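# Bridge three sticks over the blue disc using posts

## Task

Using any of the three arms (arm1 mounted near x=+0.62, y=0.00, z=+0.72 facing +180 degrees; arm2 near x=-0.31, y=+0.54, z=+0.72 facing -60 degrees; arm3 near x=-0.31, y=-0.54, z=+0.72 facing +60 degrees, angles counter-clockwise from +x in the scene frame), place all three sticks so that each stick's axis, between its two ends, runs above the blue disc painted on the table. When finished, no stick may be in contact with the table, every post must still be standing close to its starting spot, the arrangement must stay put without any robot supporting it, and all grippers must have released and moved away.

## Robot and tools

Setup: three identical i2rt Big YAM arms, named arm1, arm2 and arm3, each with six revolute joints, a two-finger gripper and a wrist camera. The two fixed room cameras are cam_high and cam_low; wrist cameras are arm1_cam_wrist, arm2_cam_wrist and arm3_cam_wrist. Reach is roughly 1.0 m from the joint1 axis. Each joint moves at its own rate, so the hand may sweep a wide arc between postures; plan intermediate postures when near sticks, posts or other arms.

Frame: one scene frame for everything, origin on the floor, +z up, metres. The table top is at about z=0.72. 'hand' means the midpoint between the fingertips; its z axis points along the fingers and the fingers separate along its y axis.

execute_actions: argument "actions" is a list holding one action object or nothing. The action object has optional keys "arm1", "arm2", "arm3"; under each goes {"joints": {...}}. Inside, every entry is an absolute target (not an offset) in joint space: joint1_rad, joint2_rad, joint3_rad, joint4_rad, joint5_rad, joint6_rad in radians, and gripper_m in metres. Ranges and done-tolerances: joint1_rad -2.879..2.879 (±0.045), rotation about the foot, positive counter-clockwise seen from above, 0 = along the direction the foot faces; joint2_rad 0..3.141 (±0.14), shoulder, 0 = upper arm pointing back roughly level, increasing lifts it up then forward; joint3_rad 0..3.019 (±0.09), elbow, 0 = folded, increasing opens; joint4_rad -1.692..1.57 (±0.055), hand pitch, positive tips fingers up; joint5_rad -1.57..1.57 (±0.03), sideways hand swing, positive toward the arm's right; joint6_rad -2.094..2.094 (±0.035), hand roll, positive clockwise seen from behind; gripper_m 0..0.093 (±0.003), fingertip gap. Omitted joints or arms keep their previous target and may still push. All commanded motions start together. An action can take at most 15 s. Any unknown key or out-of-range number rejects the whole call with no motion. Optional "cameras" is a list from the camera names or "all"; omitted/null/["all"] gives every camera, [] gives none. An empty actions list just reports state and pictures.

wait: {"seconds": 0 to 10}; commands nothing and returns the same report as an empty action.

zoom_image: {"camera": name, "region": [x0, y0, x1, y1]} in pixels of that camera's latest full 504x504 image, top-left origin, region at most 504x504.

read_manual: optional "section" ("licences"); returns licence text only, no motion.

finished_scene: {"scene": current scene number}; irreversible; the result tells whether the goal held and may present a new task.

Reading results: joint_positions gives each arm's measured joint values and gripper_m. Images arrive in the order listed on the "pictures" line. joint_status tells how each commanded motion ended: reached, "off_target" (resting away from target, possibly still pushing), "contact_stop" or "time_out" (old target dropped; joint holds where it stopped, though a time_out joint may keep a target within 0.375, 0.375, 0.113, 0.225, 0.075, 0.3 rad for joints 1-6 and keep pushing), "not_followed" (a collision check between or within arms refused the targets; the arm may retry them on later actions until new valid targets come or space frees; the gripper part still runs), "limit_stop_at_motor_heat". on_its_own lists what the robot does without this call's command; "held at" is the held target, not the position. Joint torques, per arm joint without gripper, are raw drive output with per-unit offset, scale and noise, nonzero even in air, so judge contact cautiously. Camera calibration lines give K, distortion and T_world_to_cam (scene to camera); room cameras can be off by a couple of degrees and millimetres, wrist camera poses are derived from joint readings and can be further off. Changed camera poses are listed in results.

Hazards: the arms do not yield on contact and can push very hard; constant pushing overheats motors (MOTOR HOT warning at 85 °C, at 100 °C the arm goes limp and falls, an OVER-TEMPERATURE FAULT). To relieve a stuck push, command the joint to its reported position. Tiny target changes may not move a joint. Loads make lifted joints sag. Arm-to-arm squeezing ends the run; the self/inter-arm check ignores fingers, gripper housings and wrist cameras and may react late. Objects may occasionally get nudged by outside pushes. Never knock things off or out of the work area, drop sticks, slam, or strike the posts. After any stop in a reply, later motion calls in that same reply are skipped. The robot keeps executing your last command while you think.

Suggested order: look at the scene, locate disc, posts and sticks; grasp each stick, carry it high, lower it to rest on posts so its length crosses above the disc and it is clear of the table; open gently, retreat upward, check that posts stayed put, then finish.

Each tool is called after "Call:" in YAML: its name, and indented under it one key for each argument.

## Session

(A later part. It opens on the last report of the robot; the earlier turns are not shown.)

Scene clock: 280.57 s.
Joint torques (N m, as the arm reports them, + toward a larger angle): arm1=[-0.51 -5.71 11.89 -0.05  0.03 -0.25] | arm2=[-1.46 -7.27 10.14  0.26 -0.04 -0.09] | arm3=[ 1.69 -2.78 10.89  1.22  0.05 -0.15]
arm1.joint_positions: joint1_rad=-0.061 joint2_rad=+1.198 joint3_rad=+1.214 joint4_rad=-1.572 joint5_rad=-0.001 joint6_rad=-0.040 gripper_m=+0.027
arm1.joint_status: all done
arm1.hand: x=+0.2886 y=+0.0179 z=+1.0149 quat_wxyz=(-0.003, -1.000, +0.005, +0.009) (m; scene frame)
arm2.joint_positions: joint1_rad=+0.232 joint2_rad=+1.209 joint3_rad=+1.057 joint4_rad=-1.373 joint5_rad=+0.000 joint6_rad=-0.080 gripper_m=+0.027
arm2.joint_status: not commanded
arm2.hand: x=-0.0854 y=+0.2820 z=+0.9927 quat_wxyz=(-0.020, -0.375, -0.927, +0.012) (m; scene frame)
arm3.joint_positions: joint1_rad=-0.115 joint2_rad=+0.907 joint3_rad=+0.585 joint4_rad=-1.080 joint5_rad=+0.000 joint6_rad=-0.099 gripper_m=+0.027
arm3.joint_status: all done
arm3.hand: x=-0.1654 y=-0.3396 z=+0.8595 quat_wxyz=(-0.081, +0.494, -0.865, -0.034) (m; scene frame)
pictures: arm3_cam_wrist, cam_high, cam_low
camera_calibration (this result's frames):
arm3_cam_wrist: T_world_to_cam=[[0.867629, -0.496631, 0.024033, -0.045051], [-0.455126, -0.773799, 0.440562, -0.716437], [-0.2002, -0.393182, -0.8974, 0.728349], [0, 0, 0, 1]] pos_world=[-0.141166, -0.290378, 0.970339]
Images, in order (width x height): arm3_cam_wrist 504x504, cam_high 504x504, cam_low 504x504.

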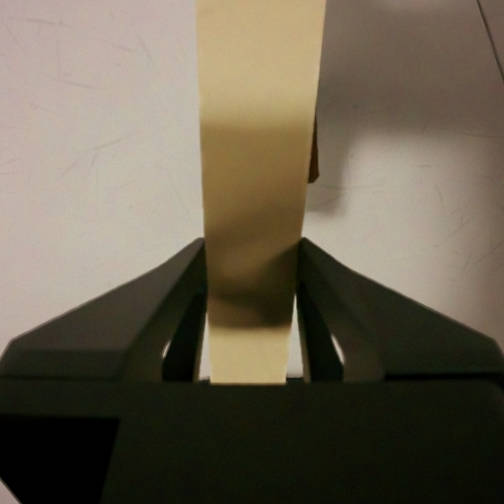

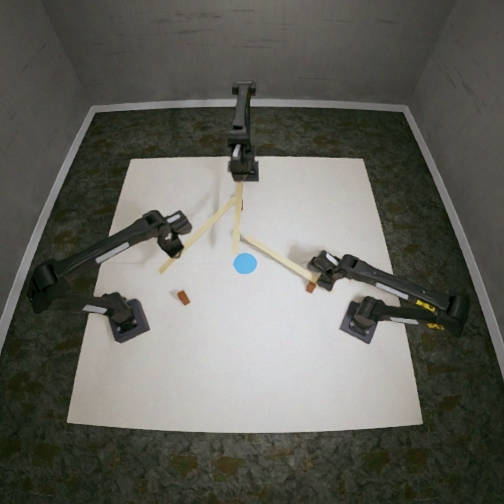

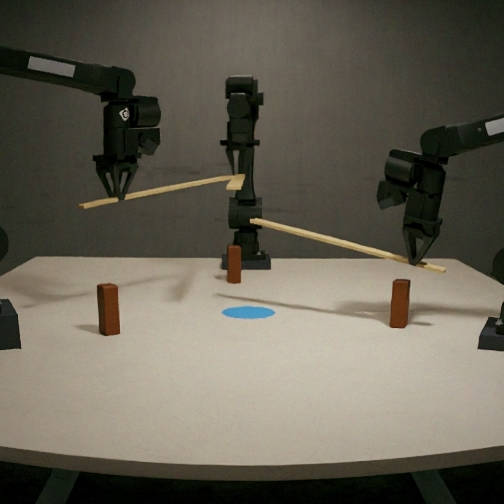

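Call:
execute_actions:
  actions:
    - {"arm2":{"joints":{"joint3_rad":0.76,"joint4_rad":-0.905}}}
  cameras: []

Call:
execute_actions:
  actions:
    - {"arm2":{"joints":{"joint1_rad":-0.075}}}
  cameras: ["cam_low"]

Call:
execute_actions:
  actions:
    - {"arm1":{"joints":{"joint3_rad":0.83,"joint4_rad":-0.995}}}

Scene clock: 290.07 s.
Joint torques (N m, as the arm reports them, + toward a larger angle): arm1=[-0.44 -5.46 11.93 -0.01  0.03 -0.25] | arm2=[-1.43 -7.23  9.81  1.31 -0.04 -0.09] | arm3=[ 0.91 -2.13 10.65  1.35 -0.01 -0.09]
arm1.joint_positions: joint1_rad=-0.061 joint2_rad=+1.198 joint3_rad=+1.214 joint4_rad=-1.573 joint5_rad=-0.001 joint6_rad=-0.041 gripper_m=+0.027
arm1.joint_status: not commanded
arm1.hand: x=+0.2888 y=+0.0179 z=+1.0149 quat_wxyz=(-0.003, -1.000, +0.004, +0.009) (m; scene frame)
arm2.joint_positions: joint1_rad=+0.232 joint2_rad=+1.217 joint3_rad=+0.747 joint4_rad=-0.921 joint5_rad=+0.000 joint6_rad=-0.081 gripper_m=+0.027
arm2.joint_status: all done
arm2.hand: x=-0.0864 y=+0.2826 z=+0.8819 quat_wxyz=(-0.080, -0.373, -0.923, +0.042) (m; scene frame)
arm3.joint_positions: joint1_rad=-0.115 joint2_rad=+0.907 joint3_rad=+0.585 joint4_rad=-1.080 joint5_rad=+0.000 joint6_rad=-0.099 gripper_m=+0.027
arm3.joint_status: not commanded
arm3.hand: x=-0.1654 y=-0.3396 z=+0.8595 quat_wxyz=(-0.081, +0.494, -0.865, -0.034) (m; scene frame)
pictures: none
No camera images: the call's "cameras" was empty. Leave "cameras" out to get every camera's image.

Scene clock: 291.13 s.
Joint torques (N m, as the arm reports them, + toward a larger angle): arm1=[-0.43 -5.62 11.87  0.    0.02 -0.25] | arm2=[-4.41 -7.12  9.91  1.35  0.25  0.93] | arm3=[-0.54 -1.29 11.29  1.4   0.06  0.13]
arm1.joint_positions: joint1_rad=-0.061 joint2_rad=+1.198 joint3_rad=+1.214 joint4_rad=-1.573 joint5_rad=-0.001 joint6_rad=-0.041 gripper_m=+0.027
arm1.joint_status: not commanded
arm1.hand: x=+0.2888 y=+0.0179 z=+1.0149 quat_wxyz=(-0.003, -1.000, +0.004, +0.009) (m; scene frame)
arm2.joint_positions: joint1_rad=-0.034 joint2_rad=+1.217 joint3_rad=+0.747 joint4_rad=-0.920 joint5_rad=-0.007 joint6_rad=-0.174 gripper_m=+0.027
arm2.joint_status: all done
arm2.hand: x=-0.1601 y=+0.2329 z=+0.8823 quat_wxyz=(-0.075, -0.452, -0.888, +0.054) (m; scene frame)
arm3.joint_positions: joint1_rad=-0.114 joint2_rad=+0.907 joint3_rad=+0.579 joint4_rad=-1.080 joint5_rad=-0.001 joint6_rad=-0.120 gripper_m=+0.027
arm3.joint_status: not commanded
arm3.hand: x=-0.1668 y=-0.3411 z=+0.8574 quat_wxyz=(-0.079, +0.503, -0.860, -0.033) (m; scene frame)
pictures: cam_low
Images, in order (width x height): cam_low 504x504.

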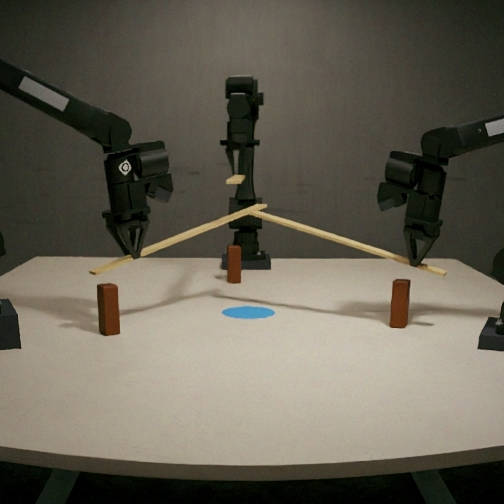

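Scene clock: 292.43 s.
Joint torques (N m, as the arm reports them, + toward a larger angle): arm1=[-0.34 -5.25  7.63  1.09  0.01 -0.24] | arm2=[-4.5  -7.24  9.79  1.33  0.28  1.03] | arm3=[ 1.18 -2.53 11.54  1.25  0.02  0.07]
arm1.joint_positions: joint1_rad=-0.061 joint2_rad=+1.194 joint3_rad=+0.832 joint4_rad=-1.010 joint5_rad=-0.001 joint6_rad=-0.041 gripper_m=+0.027
arm1.joint_status: all done
arm1.hand: x=+0.2696 y=+0.0182 z=+0.8778 quat_wxyz=(+0.001, -0.995, +0.004, +0.100) (m; scene frame)
arm2.joint_positions: joint1_rad=-0.035 joint2_rad=+1.217 joint3_rad=+0.747 joint4_rad=-0.920 joint5_rad=-0.008 joint6_rad=-0.183 gripper_m=+0.027
arm2.joint_status: not commanded
arm2.hand: x=-0.1602 y=+0.2329 z=+0.8823 quat_wxyz=(-0.075, -0.447, -0.890, +0.054) (m; scene frame)
arm3.joint_positions: joint1_rad=-0.114 joint2_rad=+0.907 joint3_rad=+0.575 joint4_rad=-1.080 joint5_rad=-0.001 joint6_rad=-0.119 gripper_m=+0.027
arm3.joint_status: not commanded
arm3.hand: x=-0.1677 y=-0.3423 z=+0.8557 quat_wxyz=(-0.077, +0.503, -0.860, -0.032) (m; scene frame)
pictures: arm1_cam_wrist, arm2_cam_wrist, arm3_cam_wrist, cam_high, cam_low
camera_calibration (this result's frames):
arm1_cam_wrist: T_world_to_cam=[[0.0121747, 0.999926, 0.000432973, -0.0188412], [0.910517, -0.0112651, 0.413318, -0.608396], [0.413293, -0.0046378, -0.910586, 0.810144], [0, 0, 0, 1]] pos_world=[0.219358, 0.0157435, 0.989176]
arm2_cam_wrist: T_world_to_cam=[[-0.807566, -0.588828, 0.033449, -0.0238213], [-0.522703, 0.740839, 0.421828, -0.620639], [-0.273164, 0.32317, -0.906059, 0.804088], [0, 0, 0, 1]] pos_world=[-0.123999, 0.18591, 0.99115]
arm3_cam_wrist: T_world_to_cam=[[0.878163, -0.477652, 0.0260481, -0.0377981], [-0.43709, -0.77908, 0.449429, -0.72417], [-0.194377, -0.406057, -0.892936, 0.716149], [0, 0, 0, 1]] pos_world=[-0.144132, -0.291444, 0.965923]
Images, in order (width x height): arm1_cam_wrist 504x504, arm2_cam_wrist 504x504, arm3_cam_wrist 504x504, cam_high 504x504, cam_low 504x504.

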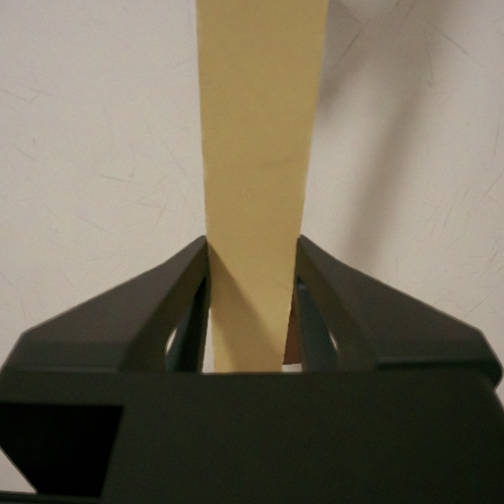

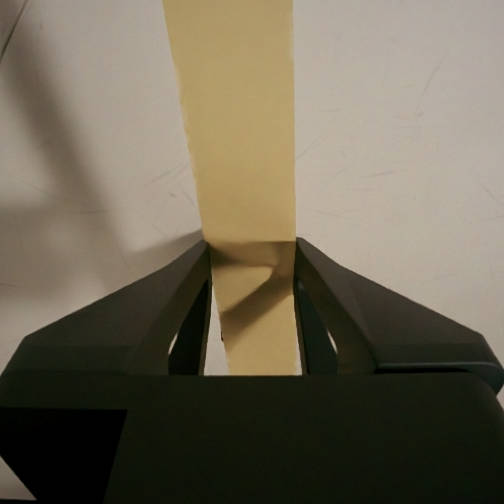

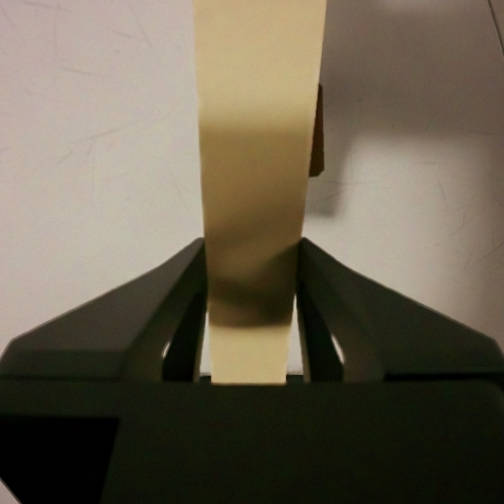

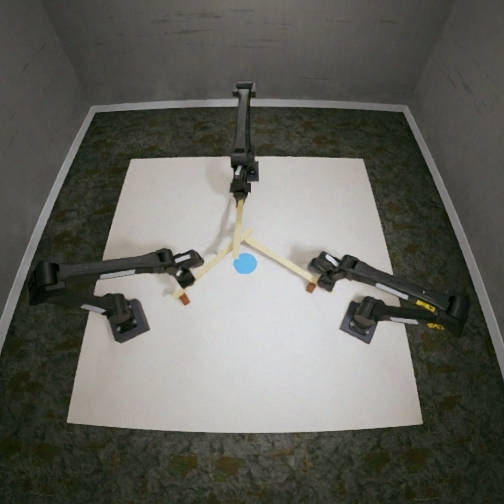

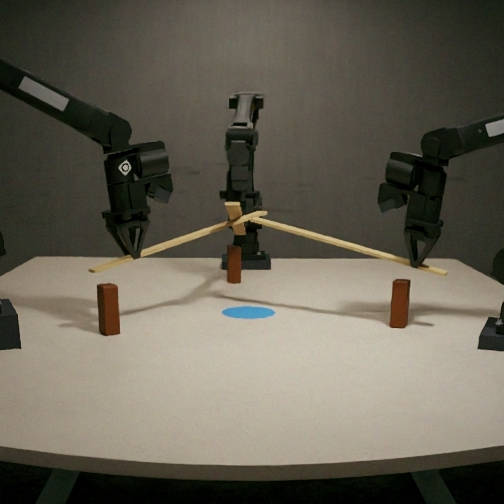

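Call:
execute_actions:
  actions:
    - {"arm2":{"joints":{"joint1_rad":0.08,"joint6_rad":-0.07}},"arm1":{"joints":{"joint3_rad":0.95,"joint4_rad":-1.11}}}
  cameras: []

Call:
execute_actions:
  actions:
    - {"arm3":{"joints":{"joint3_rad":0.515,"joint4_rad":-1.02,"joint6_rad":-0.07}},"arm2":{"joints":{"joint3_rad":0.82,"joint4_rad":-0.96}}}
  cameras: ["cam_high","cam_low","arm3_cam_wrist"]

Scene clock: 303.27 s.
Joint torques (N m, as the arm reports them, + toward a larger angle): arm1=[-0.45 -5.29 12.13  0.08  0.02 -0.25] | arm2=[-1.08 -7.08  9.83  1.36  0.04  0.04] | arm3=[ 0.81 -1.7  11.48  1.29  0.03  0.09]
arm1.joint_positions: joint1_rad=-0.061 joint2_rad=+1.194 joint3_rad=+0.889 joint4_rad=-1.099 joint5_rad=-0.001 joint6_rad=-0.041 gripper_m=+0.027
arm1.joint_status: all done
arm1.hand: x=+0.2702 y=+0.0182 z=+0.8970 quat_wxyz=(+0.001, -0.996, +0.004, +0.085) (m; scene frame)
arm2.joint_positions: joint1_rad=+0.070 joint2_rad=+1.217 joint3_rad=+0.747 joint4_rad=-0.920 joint5_rad=-0.002 joint6_rad=-0.078 gripper_m=+0.027
arm2.joint_status: all done
arm2.hand: x=-0.1298 y=+0.2498 z=+0.8822 quat_wxyz=(-0.078, -0.448, -0.889, +0.048) (m; scene frame)
arm3.joint_positions: joint1_rad=-0.114 joint2_rad=+0.907 joint3_rad=+0.575 joint4_rad=-1.080 joint5_rad=-0.001 joint6_rad=-0.119 gripper_m=+0.027
arm3.joint_status: not commanded
arm3.hand: x=-0.1677 y=-0.3423 z=+0.8557 quat_wxyz=(-0.077, +0.503, -0.860, -0.032) (m; scene frame)
pictures: none
No camera images: the call's "cameras" was empty. Leave "cameras" out to get every camera's image.

Scene clock: 304.20 s.
Joint torques (N m, as the arm reports them, + toward a larger angle): arm1=[-0.44 -5.22 12.07  0.11  0.01 -0.25] | arm2=[-0.98 -7.18 13.63  0.52  0.06  0.03] | arm3=[ 0.89 -1.97 10.79  1.06  0.02  0.09]
arm1.joint_positions: joint1_rad=-0.061 joint2_rad=+1.194 joint3_rad=+0.889 joint4_rad=-1.099 joint5_rad=-0.001 joint6_rad=-0.041 gripper_m=+0.027
arm1.joint_status: not commanded
arm1.hand: x=+0.2702 y=+0.0182 z=+0.8970 quat_wxyz=(+0.001, -0.996, +0.004, +0.085) (m; scene frame)
arm2.joint_positions: joint1_rad=+0.070 joint2_rad=+1.217 joint3_rad=+0.764 joint4_rad=-0.954 joint5_rad=-0.002 joint6_rad=-0.076 gripper_m=+0.027
arm2.joint_status: all done
arm2.hand: x=-0.1306 y=+0.2510 z=+0.8872 quat_wxyz=(-0.071, -0.449, -0.890, +0.043) (m; scene frame)
arm3.joint_positions: joint1_rad=-0.114 joint2_rad=+0.907 joint3_rad=+0.500 joint4_rad=-1.040 joint5_rad=-0.001 joint6_rad=-0.082 gripper_m=+0.027
arm3.joint_status: all done
arm3.hand: x=-0.1786 y=-0.3574 z=+0.8275 quat_wxyz=(-0.061, +0.488, -0.870, -0.026) (m; scene frame)
pictures: arm3_cam_wrist, cam_high, cam_low
camera_calibration (this result's frames):
arm3_cam_wrist: T_world_to_cam=[[0.860577, -0.509052, 0.0165453, -0.041185], [-0.453527, -0.751117, 0.479726, -0.746123], [-0.231778, -0.420344, -0.877263, 0.658003], [0, 0, 0, 1]] pos_world=[-0.150434, -0.304803, 0.935857]
Images, in order (width x height): arm3_cam_wrist 504x504, cam_high 504x504, cam_low 504x504.

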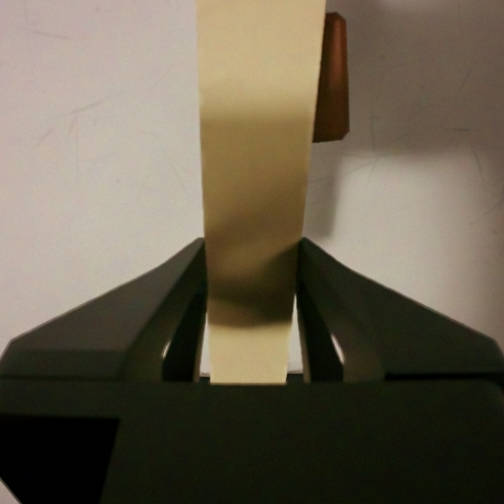

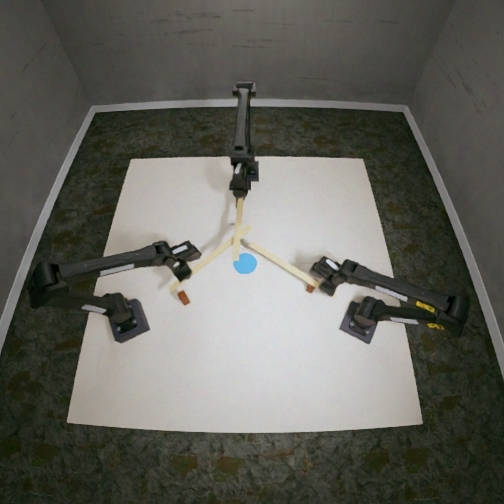

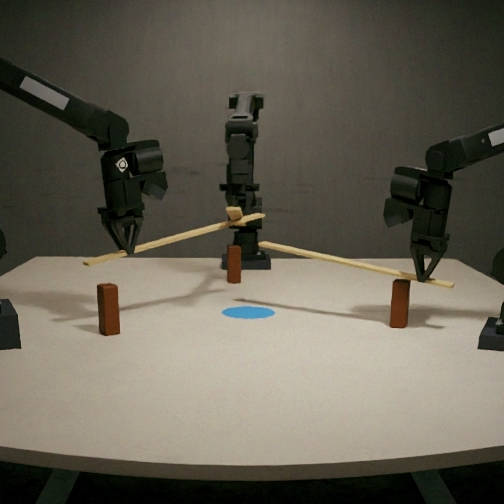

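Call:
execute_actions:
  actions:
    - {"arm2":{"joints":{"joint1_rad":-0.08}}}

Call:
zoom_image:
  camera: "cam_high"
  region: [150, 170, 350, 320]

Call:
zoom_image:
  camera: "cam_low"
  region: [70, 180, 470, 340]

Scene clock: 312.47 s.
Joint torques (N m, as the arm reports them, + toward a larger angle): arm1=[-0.42 -5.18 12.12  0.16  0.01 -0.25] | arm2=[-1.85 -7.23 13.62  0.53  0.    0.03] | arm3=[ 0.3  -1.54 10.53  1.16  0.    0.15]
arm1.joint_positions: joint1_rad=-0.061 joint2_rad=+1.194 joint3_rad=+0.889 joint4_rad=-1.101 joint5_rad=-0.001 joint6_rad=-0.041 gripper_m=+0.027
arm1.joint_status: not commanded
arm1.hand: x=+0.2706 y=+0.0182 z=+0.8969 quat_wxyz=(+0.001, -0.996, +0.004, +0.084) (m; scene frame)
arm2.joint_positions: joint1_rad=-0.077 joint2_rad=+1.217 joint3_rad=+0.764 joint4_rad=-0.954 joint5_rad=-0.001 joint6_rad=-0.075 gripper_m=+0.027
arm2.joint_status: all done
arm2.hand: x=-0.1748 y=+0.2277 z=+0.8873 quat_wxyz=(-0.067, -0.514, -0.854, +0.049) (m; scene frame)
arm3.joint_positions: joint1_rad=-0.114 joint2_rad=+0.907 joint3_rad=+0.500 joint4_rad=-1.040 joint5_rad=-0.001 joint6_rad=-0.082 gripper_m=+0.027
arm3.joint_status: not commanded
arm3.hand: x=-0.1786 y=-0.3574 z=+0.8275 quat_wxyz=(-0.061, +0.488, -0.870, -0.026) (m; scene frame)
pictures: arm1_cam_wrist, arm2_cam_wrist, arm3_cam_wrist, cam_high, cam_low
camera_calibration (this result's frames):
arm1_cam_wrist: T_world_to_cam=[[0.012007, 0.999928, -0.000807607, -0.0177532], [0.896151, -0.0104026, 0.443627, -0.640559], [0.443586, -0.00605037, -0.896211, 0.806106], [0, 0, 0, 1]] pos_world=[0.216673, 0.0159656, 1.0066]
arm2_cam_wrist: T_world_to_cam=[[-0.886561, -0.462228, 0.0188473, -0.0685171], [-0.408665, 0.801619, 0.436348, -0.633319], [-0.216801, 0.379147, -0.89958, 0.797713], [0, 0, 0, 1]] pos_world=[-0.146615, 0.173559, 0.995247]
arm3_cam_wrist: T_world_to_cam=[[0.860577, -0.509052, 0.0165453, -0.041185], [-0.453527, -0.751117, 0.479726, -0.746123], [-0.231778, -0.420344, -0.877263, 0.658003], [0, 0, 0, 1]] pos_world=[-0.150434, -0.304803, 0.935857]
Images, in order (width x height): arm1_cam_wrist 504x504, arm2_cam_wrist 504x504, arm3_cam_wrist 504x504, cam_high 504x504, cam_low 504x504.

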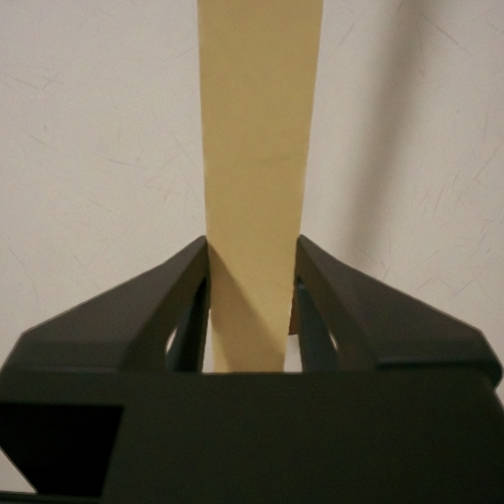

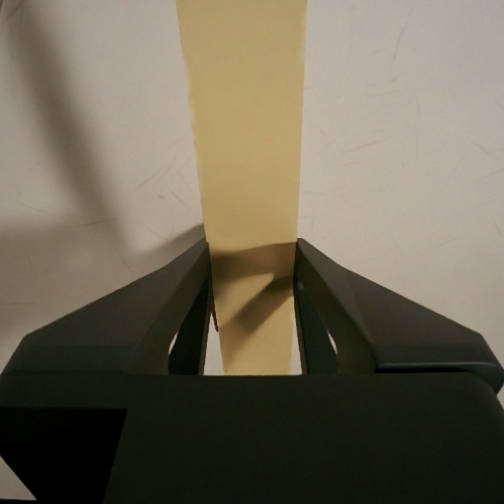

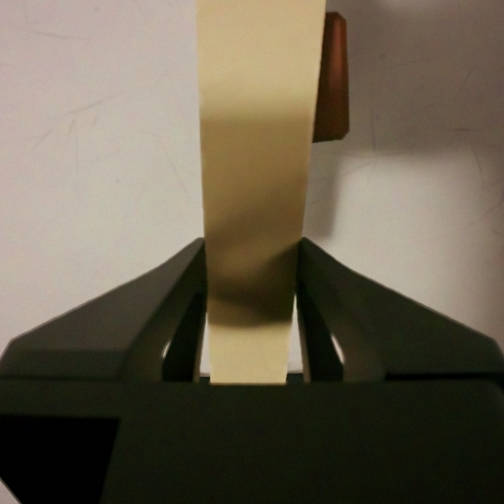

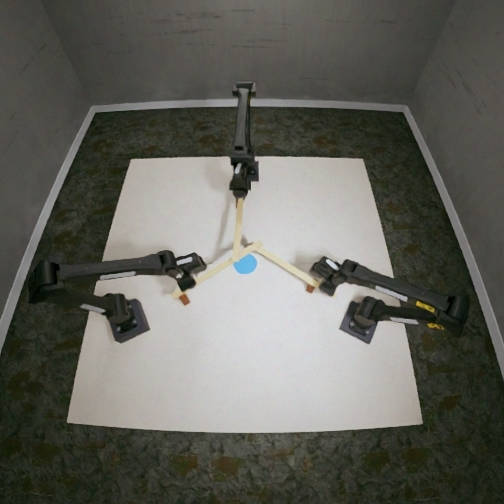

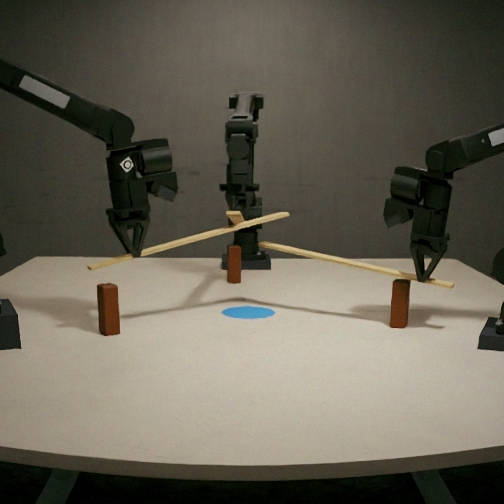

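Region (150, 170, 350, 320) of cam_high's 504x504 image, scaled by 2.520, with more detail than that image has; it fills the top 378 rows of this view, and the rest is white.

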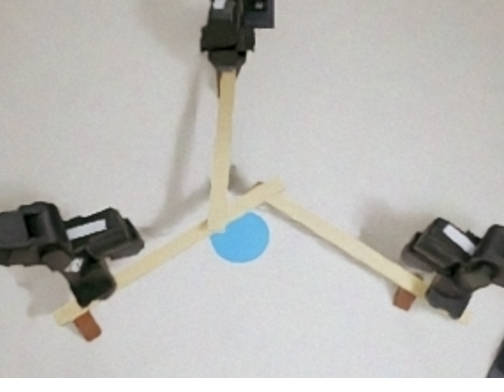

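Region (70, 180, 470, 340) of cam_low's 504x504 image, scaled by 1.260, with more detail than that image has; it fills the top 202 rows of this view, and the rest is white.

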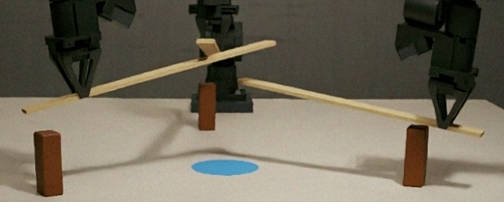

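Call:
execute_actions:
  actions:
    - {"arm3":{"joints":{"joint1_rad":-0.165,"joint4_rad":-0.90,"joint6_rad":-0.19}},"arm1":{"joints":{"joint3_rad":0.815,"joint4_rad":-1.03}}}
  cameras: ["cam_high","cam_low","arm3_cam_wrist"]

Call:
zoom_image:
  camera: "cam_low"
  region: [150, 180, 350, 280]

Call:
zoom_image:
  camera: "cam_high"
  region: [150, 170, 350, 320]

Scene clock: 339.80 s.
Joint torques (N m, as the arm reports them, + toward a larger angle): arm1=[-0.45 -5.03  8.01  1.    0.01 -0.25] | arm2=[-1.87 -7.17 13.7   0.51  0.    0.01] | arm3=[-1.1  -2.21 10.64  1.37 -0.03 -0.07]
arm1.joint_positions: joint1_rad=-0.061 joint2_rad=+1.194 joint3_rad=+0.809 joint4_rad=-1.045 joint5_rad=-0.001 joint6_rad=-0.041 gripper_m=+0.027
arm1.joint_status: all done
arm1.hand: x=+0.2867 y=+0.0173 z=+0.8672 quat_wxyz=(+0.000, -0.997, +0.004, +0.072) (m; scene frame)
arm2.joint_positions: joint1_rad=-0.077 joint2_rad=+1.217 joint3_rad=+0.764 joint4_rad=-0.954 joint5_rad=-0.001 joint6_rad=-0.075 gripper_m=+0.027
arm2.joint_status: not commanded
arm2.hand: x=-0.1748 y=+0.2277 z=+0.8873 quat_wxyz=(-0.067, -0.514, -0.854, +0.049) (m; scene frame)
arm3.joint_positions: joint1_rad=-0.158 joint2_rad=+0.907 joint3_rad=+0.500 joint4_rad=-0.924 joint5_rad=-0.001 joint6_rad=-0.178 gripper_m=+0.027
arm3.joint_status: all done
arm3.hand: x=-0.1534 y=-0.3416 z=+0.8329 quat_wxyz=(-0.116, +0.508, -0.853, -0.042) (m; scene frame)
pictures: arm3_cam_wrist, cam_high, cam_low
camera_calibration (this result's frames):
arm3_cam_wrist: T_world_to_cam=[[0.882357, -0.467872, 0.0504098, -0.0656956], [-0.450401, -0.808629, 0.378494, -0.660241], [-0.136324, -0.356672, -0.92423, 0.750723], [0, 0, 0, 1]] pos_world=[-0.137065, -0.296866, 0.94705]
Images, in order (width x height): arm3_cam_wrist 504x504, cam_high 504x504, cam_low 504x504.

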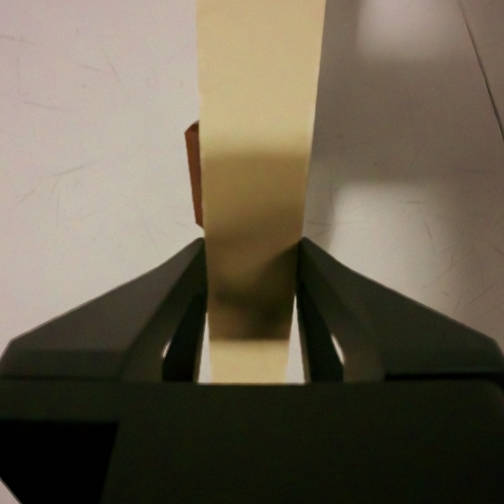

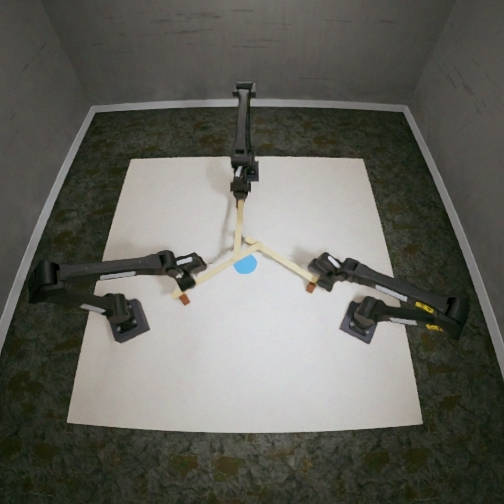

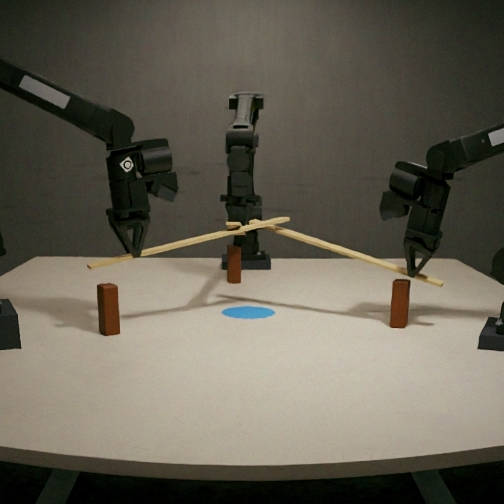

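Region (150, 180, 350, 280) of cam_low's 504x504 image, scaled by 2.520, with more detail than that image has.

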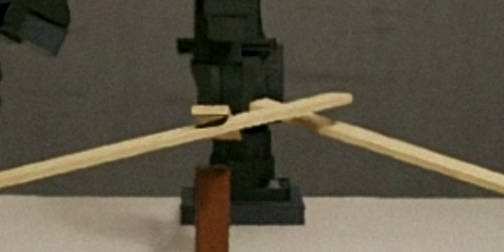

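Region (150, 170, 350, 320) of cam_high's 504x504 image, scaled by 2.520, with more detail than that image has; it fills the top 378 rows of this view, and the rest is white.

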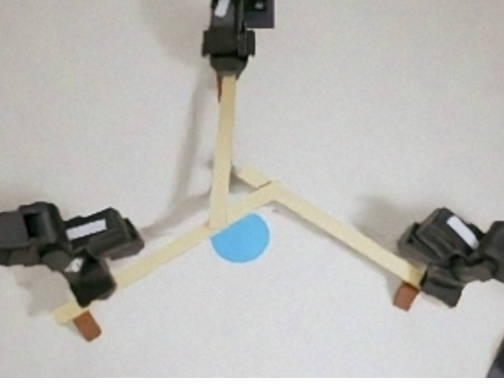

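Call:
execute_actions:
  actions:
    - {"arm3":{"joints":{"joint1_rad":-0.135,"joint2_rad":1.126,"joint3_rad":0.685,"joint4_rad":-0.872,"joint6_rad":-0.17}}}
  cameras: ["cam_high","cam_low","arm3_cam_wrist"]

Call:
zoom_image:
  camera: "cam_low"
  region: [70, 180, 470, 340]

Call:
zoom_image:
  camera: "cam_high"
  region: [150, 170, 350, 320]

Scene clock: 350.00 s.
Joint torques (N m, as the arm reports them, + toward a larger angle): arm1=[-0.53 -5.31  7.96  0.99 -0.1  -0.26] | arm2=[-1.84 -7.18 13.63  0.55  0.    0.02] | arm3=[ 1.5  -4.45 12.43  0.95 -0.02  0.07]
arm1.joint_positions: joint1_rad=-0.061 joint2_rad=+1.194 joint3_rad=+0.809 joint4_rad=-1.045 joint5_rad=+0.002 joint6_rad=-0.039 gripper_m=+0.027
arm1.joint_status: not commanded
arm1.hand: x=+0.2866 y=+0.0176 z=+0.8672 quat_wxyz=(+0.001, -0.997, +0.005, +0.072) (m; scene frame)
arm2.joint_positions: joint1_rad=-0.077 joint2_rad=+1.217 joint3_rad=+0.764 joint4_rad=-0.955 joint5_rad=-0.001 joint6_rad=-0.074 gripper_m=+0.027
arm2.joint_status: not commanded
arm2.hand: x=-0.1749 y=+0.2279 z=+0.8873 quat_wxyz=(-0.067, -0.514, -0.854, +0.048) (m; scene frame)
arm3.joint_positions: joint1_rad=-0.145 joint2_rad=+1.123 joint3_rad=+0.646 joint4_rad=-0.886 joint5_rad=+0.000 joint6_rad=-0.177 gripper_m=+0.027
arm3.joint_status: all done
arm3.hand: x=-0.1204 y=-0.2939 z=+0.8381 quat_wxyz=(-0.101, +0.514, -0.851, -0.037) (m; scene frame)
pictures: arm3_cam_wrist, cam_high, cam_low
camera_calibration (this result's frames):
arm3_cam_wrist: T_world_to_cam=[[0.888847, -0.456018, 0.0447089, -0.0637087], [-0.433035, -0.804121, 0.407272, -0.629487], [-0.149772, -0.381363, -0.912212, 0.758105], [0, 0, 0, 1]] pos_world=[-0.10242, -0.246123, 0.950774]
Images, in order (width x height): arm3_cam_wrist 504x504, cam_high 504x504, cam_low 504x504.

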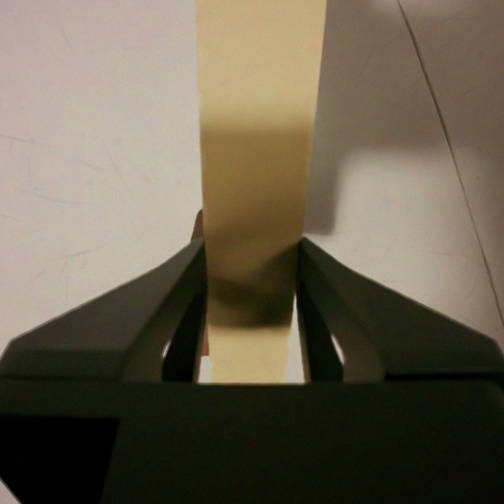

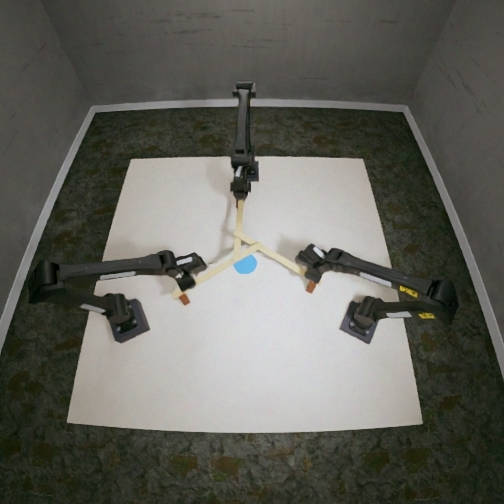

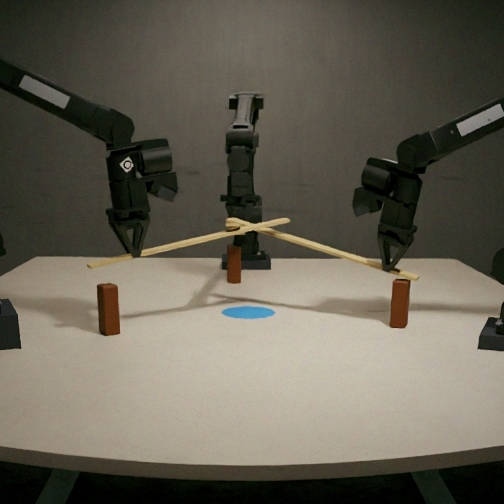

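Region (70, 180, 470, 340) of cam_low's 504x504 image, scaled by 1.260, with more detail than that image has; it fills the top 202 rows of this view, and the rest is white.

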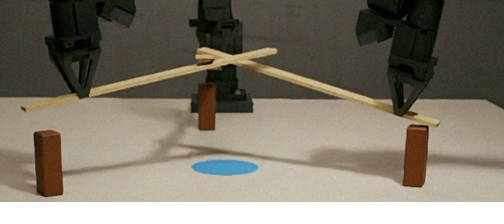

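Region (150, 170, 350, 320) of cam_high's 504x504 image, scaled by 2.520, with more detail than that image has; it fills the top 378 rows of this view, and the rest is white.

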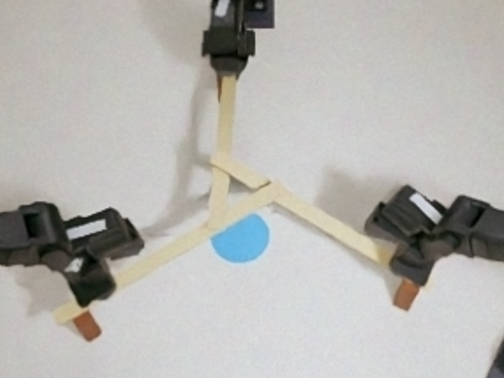

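Call:
execute_actions:
  actions:
    - {"arm1":{"joints":{"joint2_rad":1.28,"joint4_rad":-0.985}},"arm2":{"joints":{"joint2_rad":1.30,"joint3_rad":0.73,"joint4_rad":-0.88}},"arm3":{"joints":{"joint2_rad":1.236,"joint3_rad":0.74,"joint4_rad":-0.95}}}

Call:
zoom_image:
  camera: "cam_low"
  region: [70, 180, 470, 340]

Call:
zoom_image:
  camera: "cam_high"
  region: [150, 170, 350, 320]

Scene clock: 369.13 s.
Joint torques (N m, as the arm reports them, + toward a larger angle): arm1=[-0.59 -6.45  7.68  0.92 -0.1  -0.26] | arm2=[-1.77 -8.13  8.97  1.24  0.    0.  ] | arm3=[ 1.1  -4.96 11.95 -0.02  0.01  0.06]
arm1.joint_positions: joint1_rad=-0.061 joint2_rad=+1.294 joint3_rad=+0.809 joint4_rad=-1.000 joint5_rad=+0.002 joint6_rad=-0.039 gripper_m=+0.027
arm1.joint_status: all done
arm1.hand: x=+0.2782 y=+0.0179 z=+0.8369 quat_wxyz=(+0.000, -0.999, +0.005, +0.044) (m; scene frame)
arm2.joint_positions: joint1_rad=-0.077 joint2_rad=+1.307 joint3_rad=+0.719 joint4_rad=-0.897 joint5_rad=-0.001 joint6_rad=-0.074 gripper_m=+0.027
arm2.joint_status: all done
arm2.hand: x=-0.1789 y=+0.2368 z=+0.8449 quat_wxyz=(-0.036, -0.516, -0.856, +0.026) (m; scene frame)
arm3.joint_positions: joint1_rad=-0.145 joint2_rad=+1.226 joint3_rad=+0.704 joint4_rad=-0.937 joint5_rad=+0.000 joint6_rad=-0.177 gripper_m=+0.027
arm3.joint_status: all done
arm3.hand: x=-0.1159 y=-0.2881 z=+0.8282 quat_wxyz=(-0.057, +0.516, -0.855, -0.020) (m; scene frame)
pictures: arm1_cam_wrist, arm2_cam_wrist, arm3_cam_wrist, cam_high, cam_low
camera_calibration (this result's frames):
arm1_cam_wrist: T_world_to_cam=[[0.0131522, 0.999913, -0.00121872, -0.0175121], [0.858336, -0.0106648, 0.512978, -0.668254], [0.51292, -0.00779287, -0.858401, 0.698062], [0, 0, 0, 1]] pos_world=[0.215767, 0.0158237, 0.941995]
arm2_cam_wrist: T_world_to_cam=[[-0.886868, -0.46183, 0.0133565, -0.0626638], [-0.392791, 0.768881, 0.504517, -0.670782], [-0.243271, 0.442194, -0.863298, 0.704859], [0, 0, 0, 1]] pos_world=[-0.14758, 0.175127, 0.947762]
arm3_cam_wrist: T_world_to_cam=[[0.890793, -0.453622, 0.0267342, -0.0488729], [-0.406937, -0.770168, 0.491166, -0.675495], [-0.202214, -0.448406, -0.870656, 0.692141], [0, 0, 0, 1]] pos_world=[-0.0913873, -0.232054, 0.935703]
Images, in order (width x height): arm1_cam_wrist 504x504, arm2_cam_wrist 504x504, arm3_cam_wrist 504x504, cam_high 504x504, cam_low 504x504.

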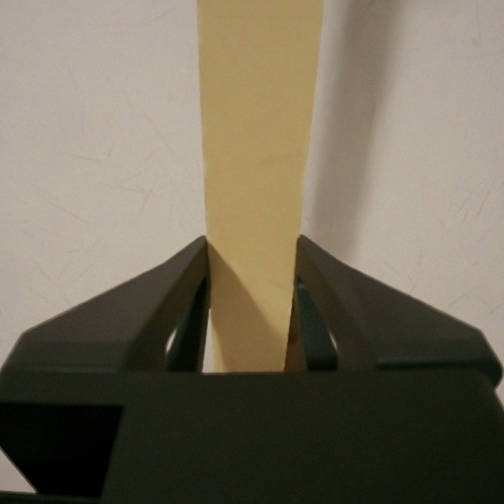

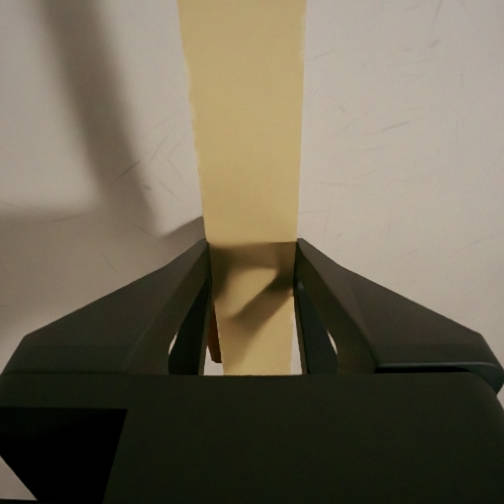

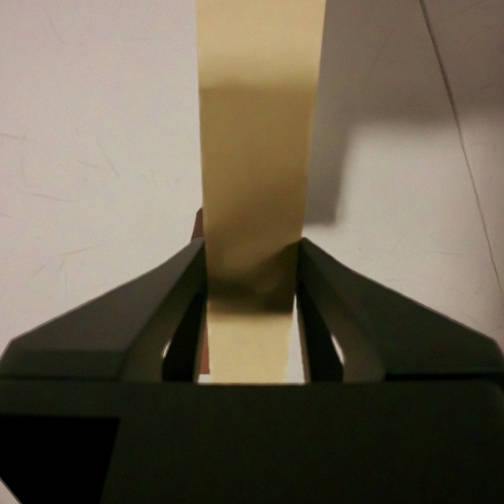

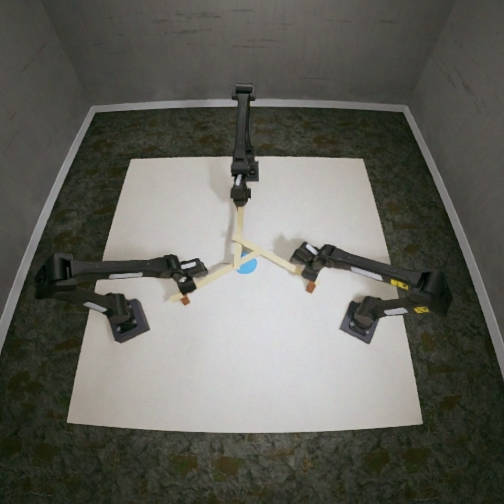

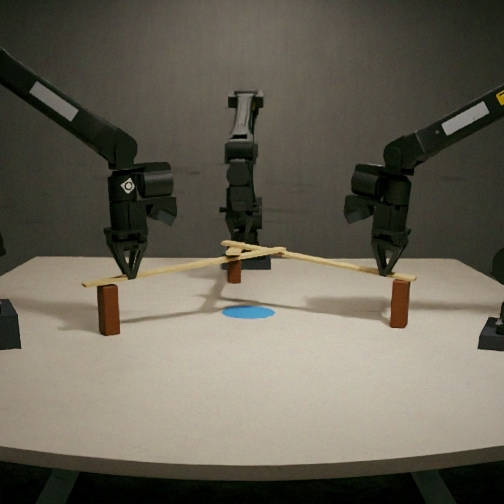

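Region (70, 180, 470, 340) of cam_low's 504x504 image, scaled by 1.260, with more detail than that image has; it fills the top 202 rows of this view, and the rest is white.

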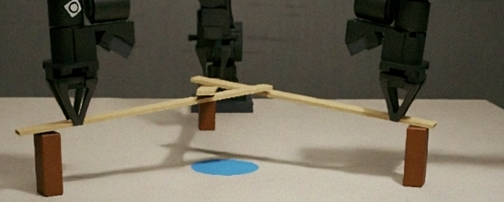

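Region (150, 170, 350, 320) of cam_high's 504x504 image, scaled by 2.520, with more detail than that image has; it fills the top 378 rows of this view, and the rest is white.

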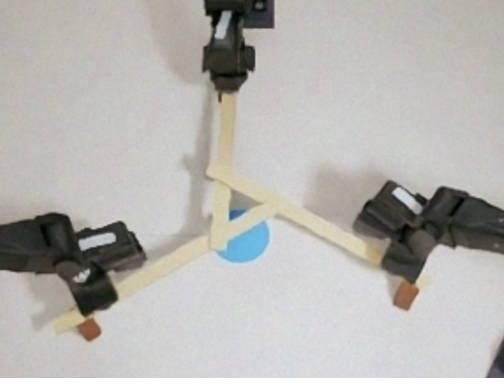

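Call:
execute_actions:
  actions:
    - {"arm3":{"joints":{"joint1_rad":-0.105,"joint6_rad":-0.125}}}
  cameras: ["arm3_cam_wrist","cam_low","arm2_cam_wrist"]

Call:
zoom_image:
  camera: "cam_low"
  region: [340, 240, 460, 330]

Call:
zoom_image:
  camera: "cam_low"
  region: [60, 240, 180, 330]

Scene clock: 377.13 s.
Joint torques (N m, as the arm reports them, + toward a larger angle): arm1=[-0.49 -6.33  7.58  0.95 -0.09 -0.26] | arm2=[-1.9  -8.02  8.95  1.24 -0.01  0.  ] | arm3=[ 2.   -4.9  12.02 -0.22 -0.01  0.14]
arm1.joint_positions: joint1_rad=-0.061 joint2_rad=+1.294 joint3_rad=+0.809 joint4_rad=-1.000 joint5_rad=+0.002 joint6_rad=-0.039 gripper_m=+0.027
arm1.joint_status: not commanded
arm1.hand: x=+0.2782 y=+0.0179 z=+0.8369 quat_wxyz=(+0.000, -0.999, +0.005, +0.044) (m; scene frame)
arm2.joint_positions: joint1_rad=-0.077 joint2_rad=+1.307 joint3_rad=+0.719 joint4_rad=-0.897 joint5_rad=-0.001 joint6_rad=-0.074 gripper_m=+0.027
arm2.joint_status: not commanded
arm2.hand: x=-0.1789 y=+0.2368 z=+0.8449 quat_wxyz=(-0.036, -0.516, -0.856, +0.026) (m; scene frame)
arm3.joint_positions: joint1_rad=-0.117 joint2_rad=+1.226 joint3_rad=+0.704 joint4_rad=-0.939 joint5_rad=+0.003 joint6_rad=-0.142 gripper_m=+0.027
arm3.joint_status: all done
arm3.hand: x=-0.1225 y=-0.2834 z=+0.8283 quat_wxyz=(-0.056, +0.512, -0.857, -0.020) (m; scene frame)
pictures: arm2_cam_wrist, arm3_cam_wrist, cam_low
camera_calibration (this result's frames):
arm2_cam_wrist: T_world_to_cam=[[-0.886868, -0.46183, 0.0133565, -0.0626638], [-0.392791, 0.768881, 0.504517, -0.670782], [-0.243271, 0.442194, -0.863298, 0.704859], [0, 0, 0, 1]] pos_world=[-0.14758, 0.175127, 0.947762]
arm3_cam_wrist: T_world_to_cam=[[0.887467, -0.460159, 0.0256088, -0.0421259], [-0.41182, -0.766843, 0.492298, -0.67521], [-0.206897, -0.447444, -0.87005, 0.692144], [0, 0, 0, 1]] pos_world=[-0.0974767, -0.227468, 0.935683]
Images, in order (width x height): arm2_cam_wrist 504x504, arm3_cam_wrist 504x504, cam_low 504x504.

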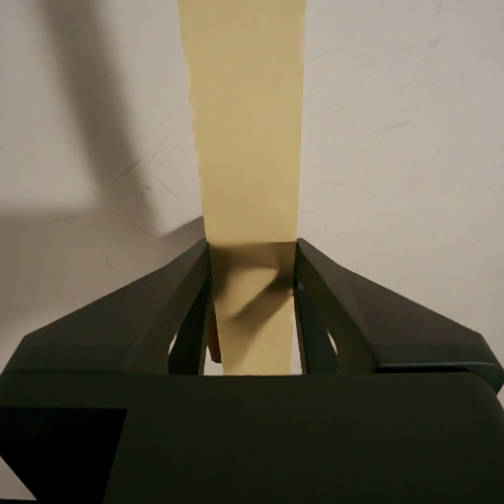

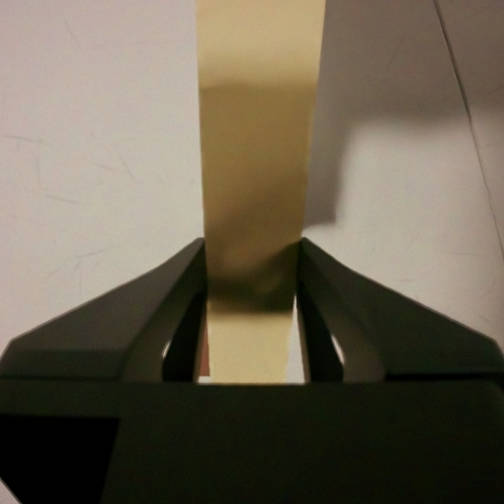

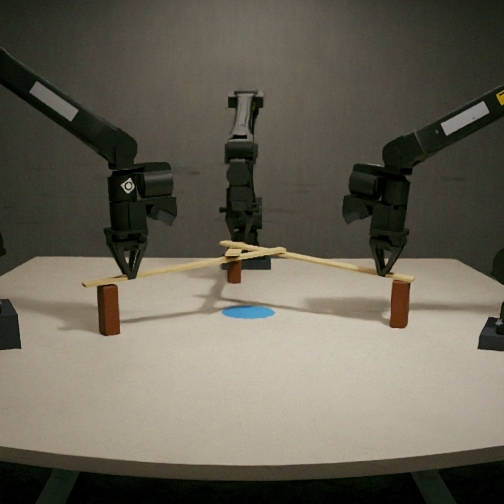

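Region (340, 240, 460, 330) of cam_low's 504x504 image, scaled by 4.200, with more detail than that image has; it fills the top 378 rows of this view, and the rest is white.

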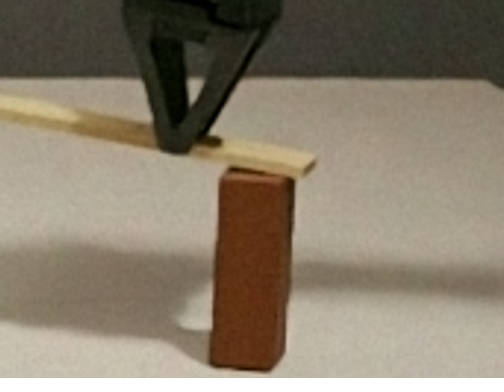

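Region (60, 240, 180, 330) of cam_low's 504x504 image, scaled by 4.200, with more detail than that image has; it fills the top 378 rows of this view, and the rest is white.

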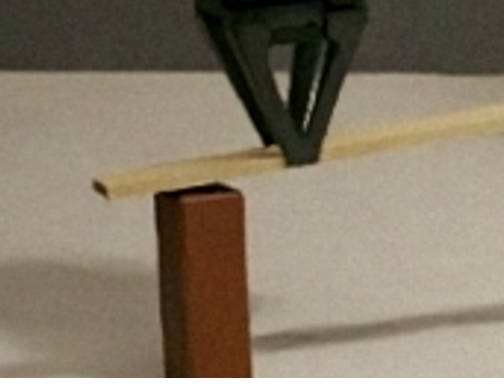

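Call:
execute_actions:
  actions:
    - {"arm1":{"joints":{"gripper_m":0.045}},"arm2":{"joints":{"gripper_m":0.045}},"arm3":{"joints":{"gripper_m":0.045}}}
  cameras: ["cam_high","cam_low","arm1_cam_wrist"]

Call:
zoom_image:
  camera: "cam_low"
  region: [70, 180, 470, 340]

Scene clock: 382.93 s.
Joint torques (N m, as the arm reports them, + toward a larger angle): arm1=[-0.42 -6.42  7.62  0.91 -0.1  -0.26] | arm2=[-1.8  -8.1   9.03  1.13  0.    0.01] | arm3=[ 1.02 -4.48 12.04 -0.12 -0.06  0.11]
arm1.joint_positions: joint1_rad=-0.061 joint2_rad=+1.294 joint3_rad=+0.809 joint4_rad=-1.000 joint5_rad=+0.002 joint6_rad=-0.040 gripper_m=+0.045
arm1.joint_status: all done
arm1.hand: x=+0.2782 y=+0.0179 z=+0.8369 quat_wxyz=(+0.000, -0.999, +0.005, +0.044) (m; scene frame)
arm2.joint_positions: joint1_rad=-0.077 joint2_rad=+1.307 joint3_rad=+0.719 joint4_rad=-0.893 joint5_rad=-0.001 joint6_rad=-0.074 gripper_m=+0.045
arm2.joint_status: all done
arm2.hand: x=-0.1786 y=+0.2360 z=+0.8450 quat_wxyz=(-0.037, -0.516, -0.856, +0.027) (m; scene frame)
arm3.joint_positions: joint1_rad=-0.116 joint2_rad=+1.226 joint3_rad=+0.704 joint4_rad=-0.939 joint5_rad=+0.003 joint6_rad=-0.137 gripper_m=+0.045
arm3.joint_status: all done
arm3.hand: x=-0.1229 y=-0.2831 z=+0.8283 quat_wxyz=(-0.056, +0.511, -0.858, -0.020) (m; scene frame)
pictures: arm1_cam_wrist, cam_high, cam_low
camera_calibration (this result's frames):
arm1_cam_wrist: T_world_to_cam=[[0.0127723, 0.999918, -0.00118492, -0.0174348], [0.85834, -0.010356, 0.512978, -0.66826], [0.512923, -0.00756895, -0.858401, 0.698057], [0, 0, 0, 1]] pos_world=[0.215767, 0.0157965, 0.941995]
Images, in order (width x height): arm1_cam_wrist 504x504, cam_high 504x504, cam_low 504x504.

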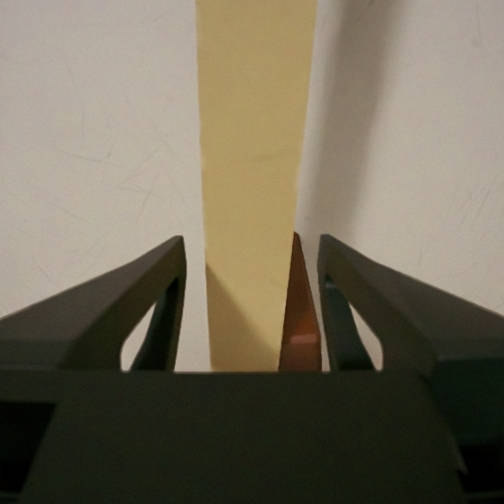

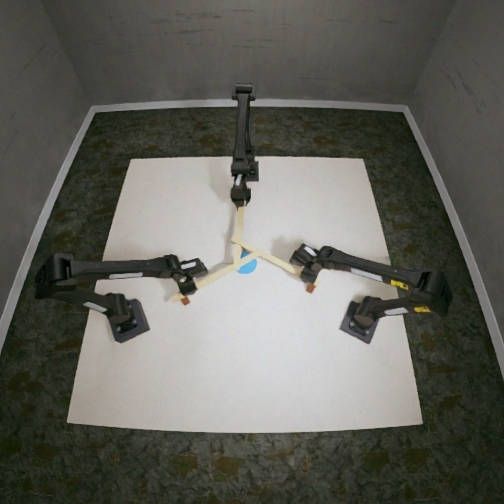

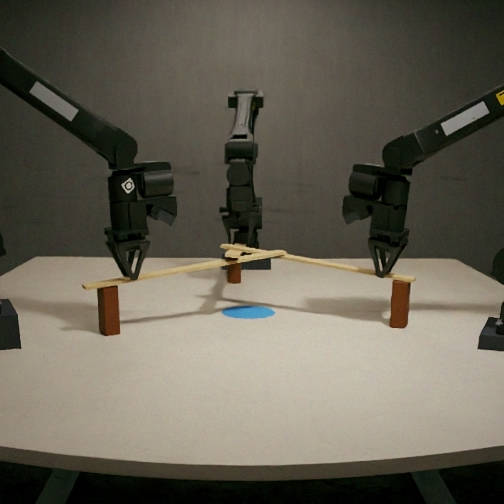

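Region (70, 180, 470, 340) of cam_low's 504x504 image, scaled by 1.260, with more detail than that image has; it fills the top 202 rows of this view, and the rest is white.

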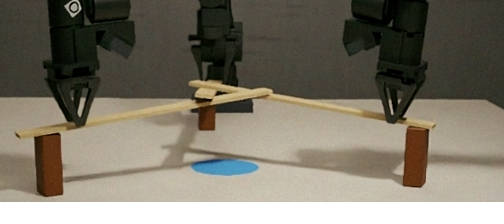

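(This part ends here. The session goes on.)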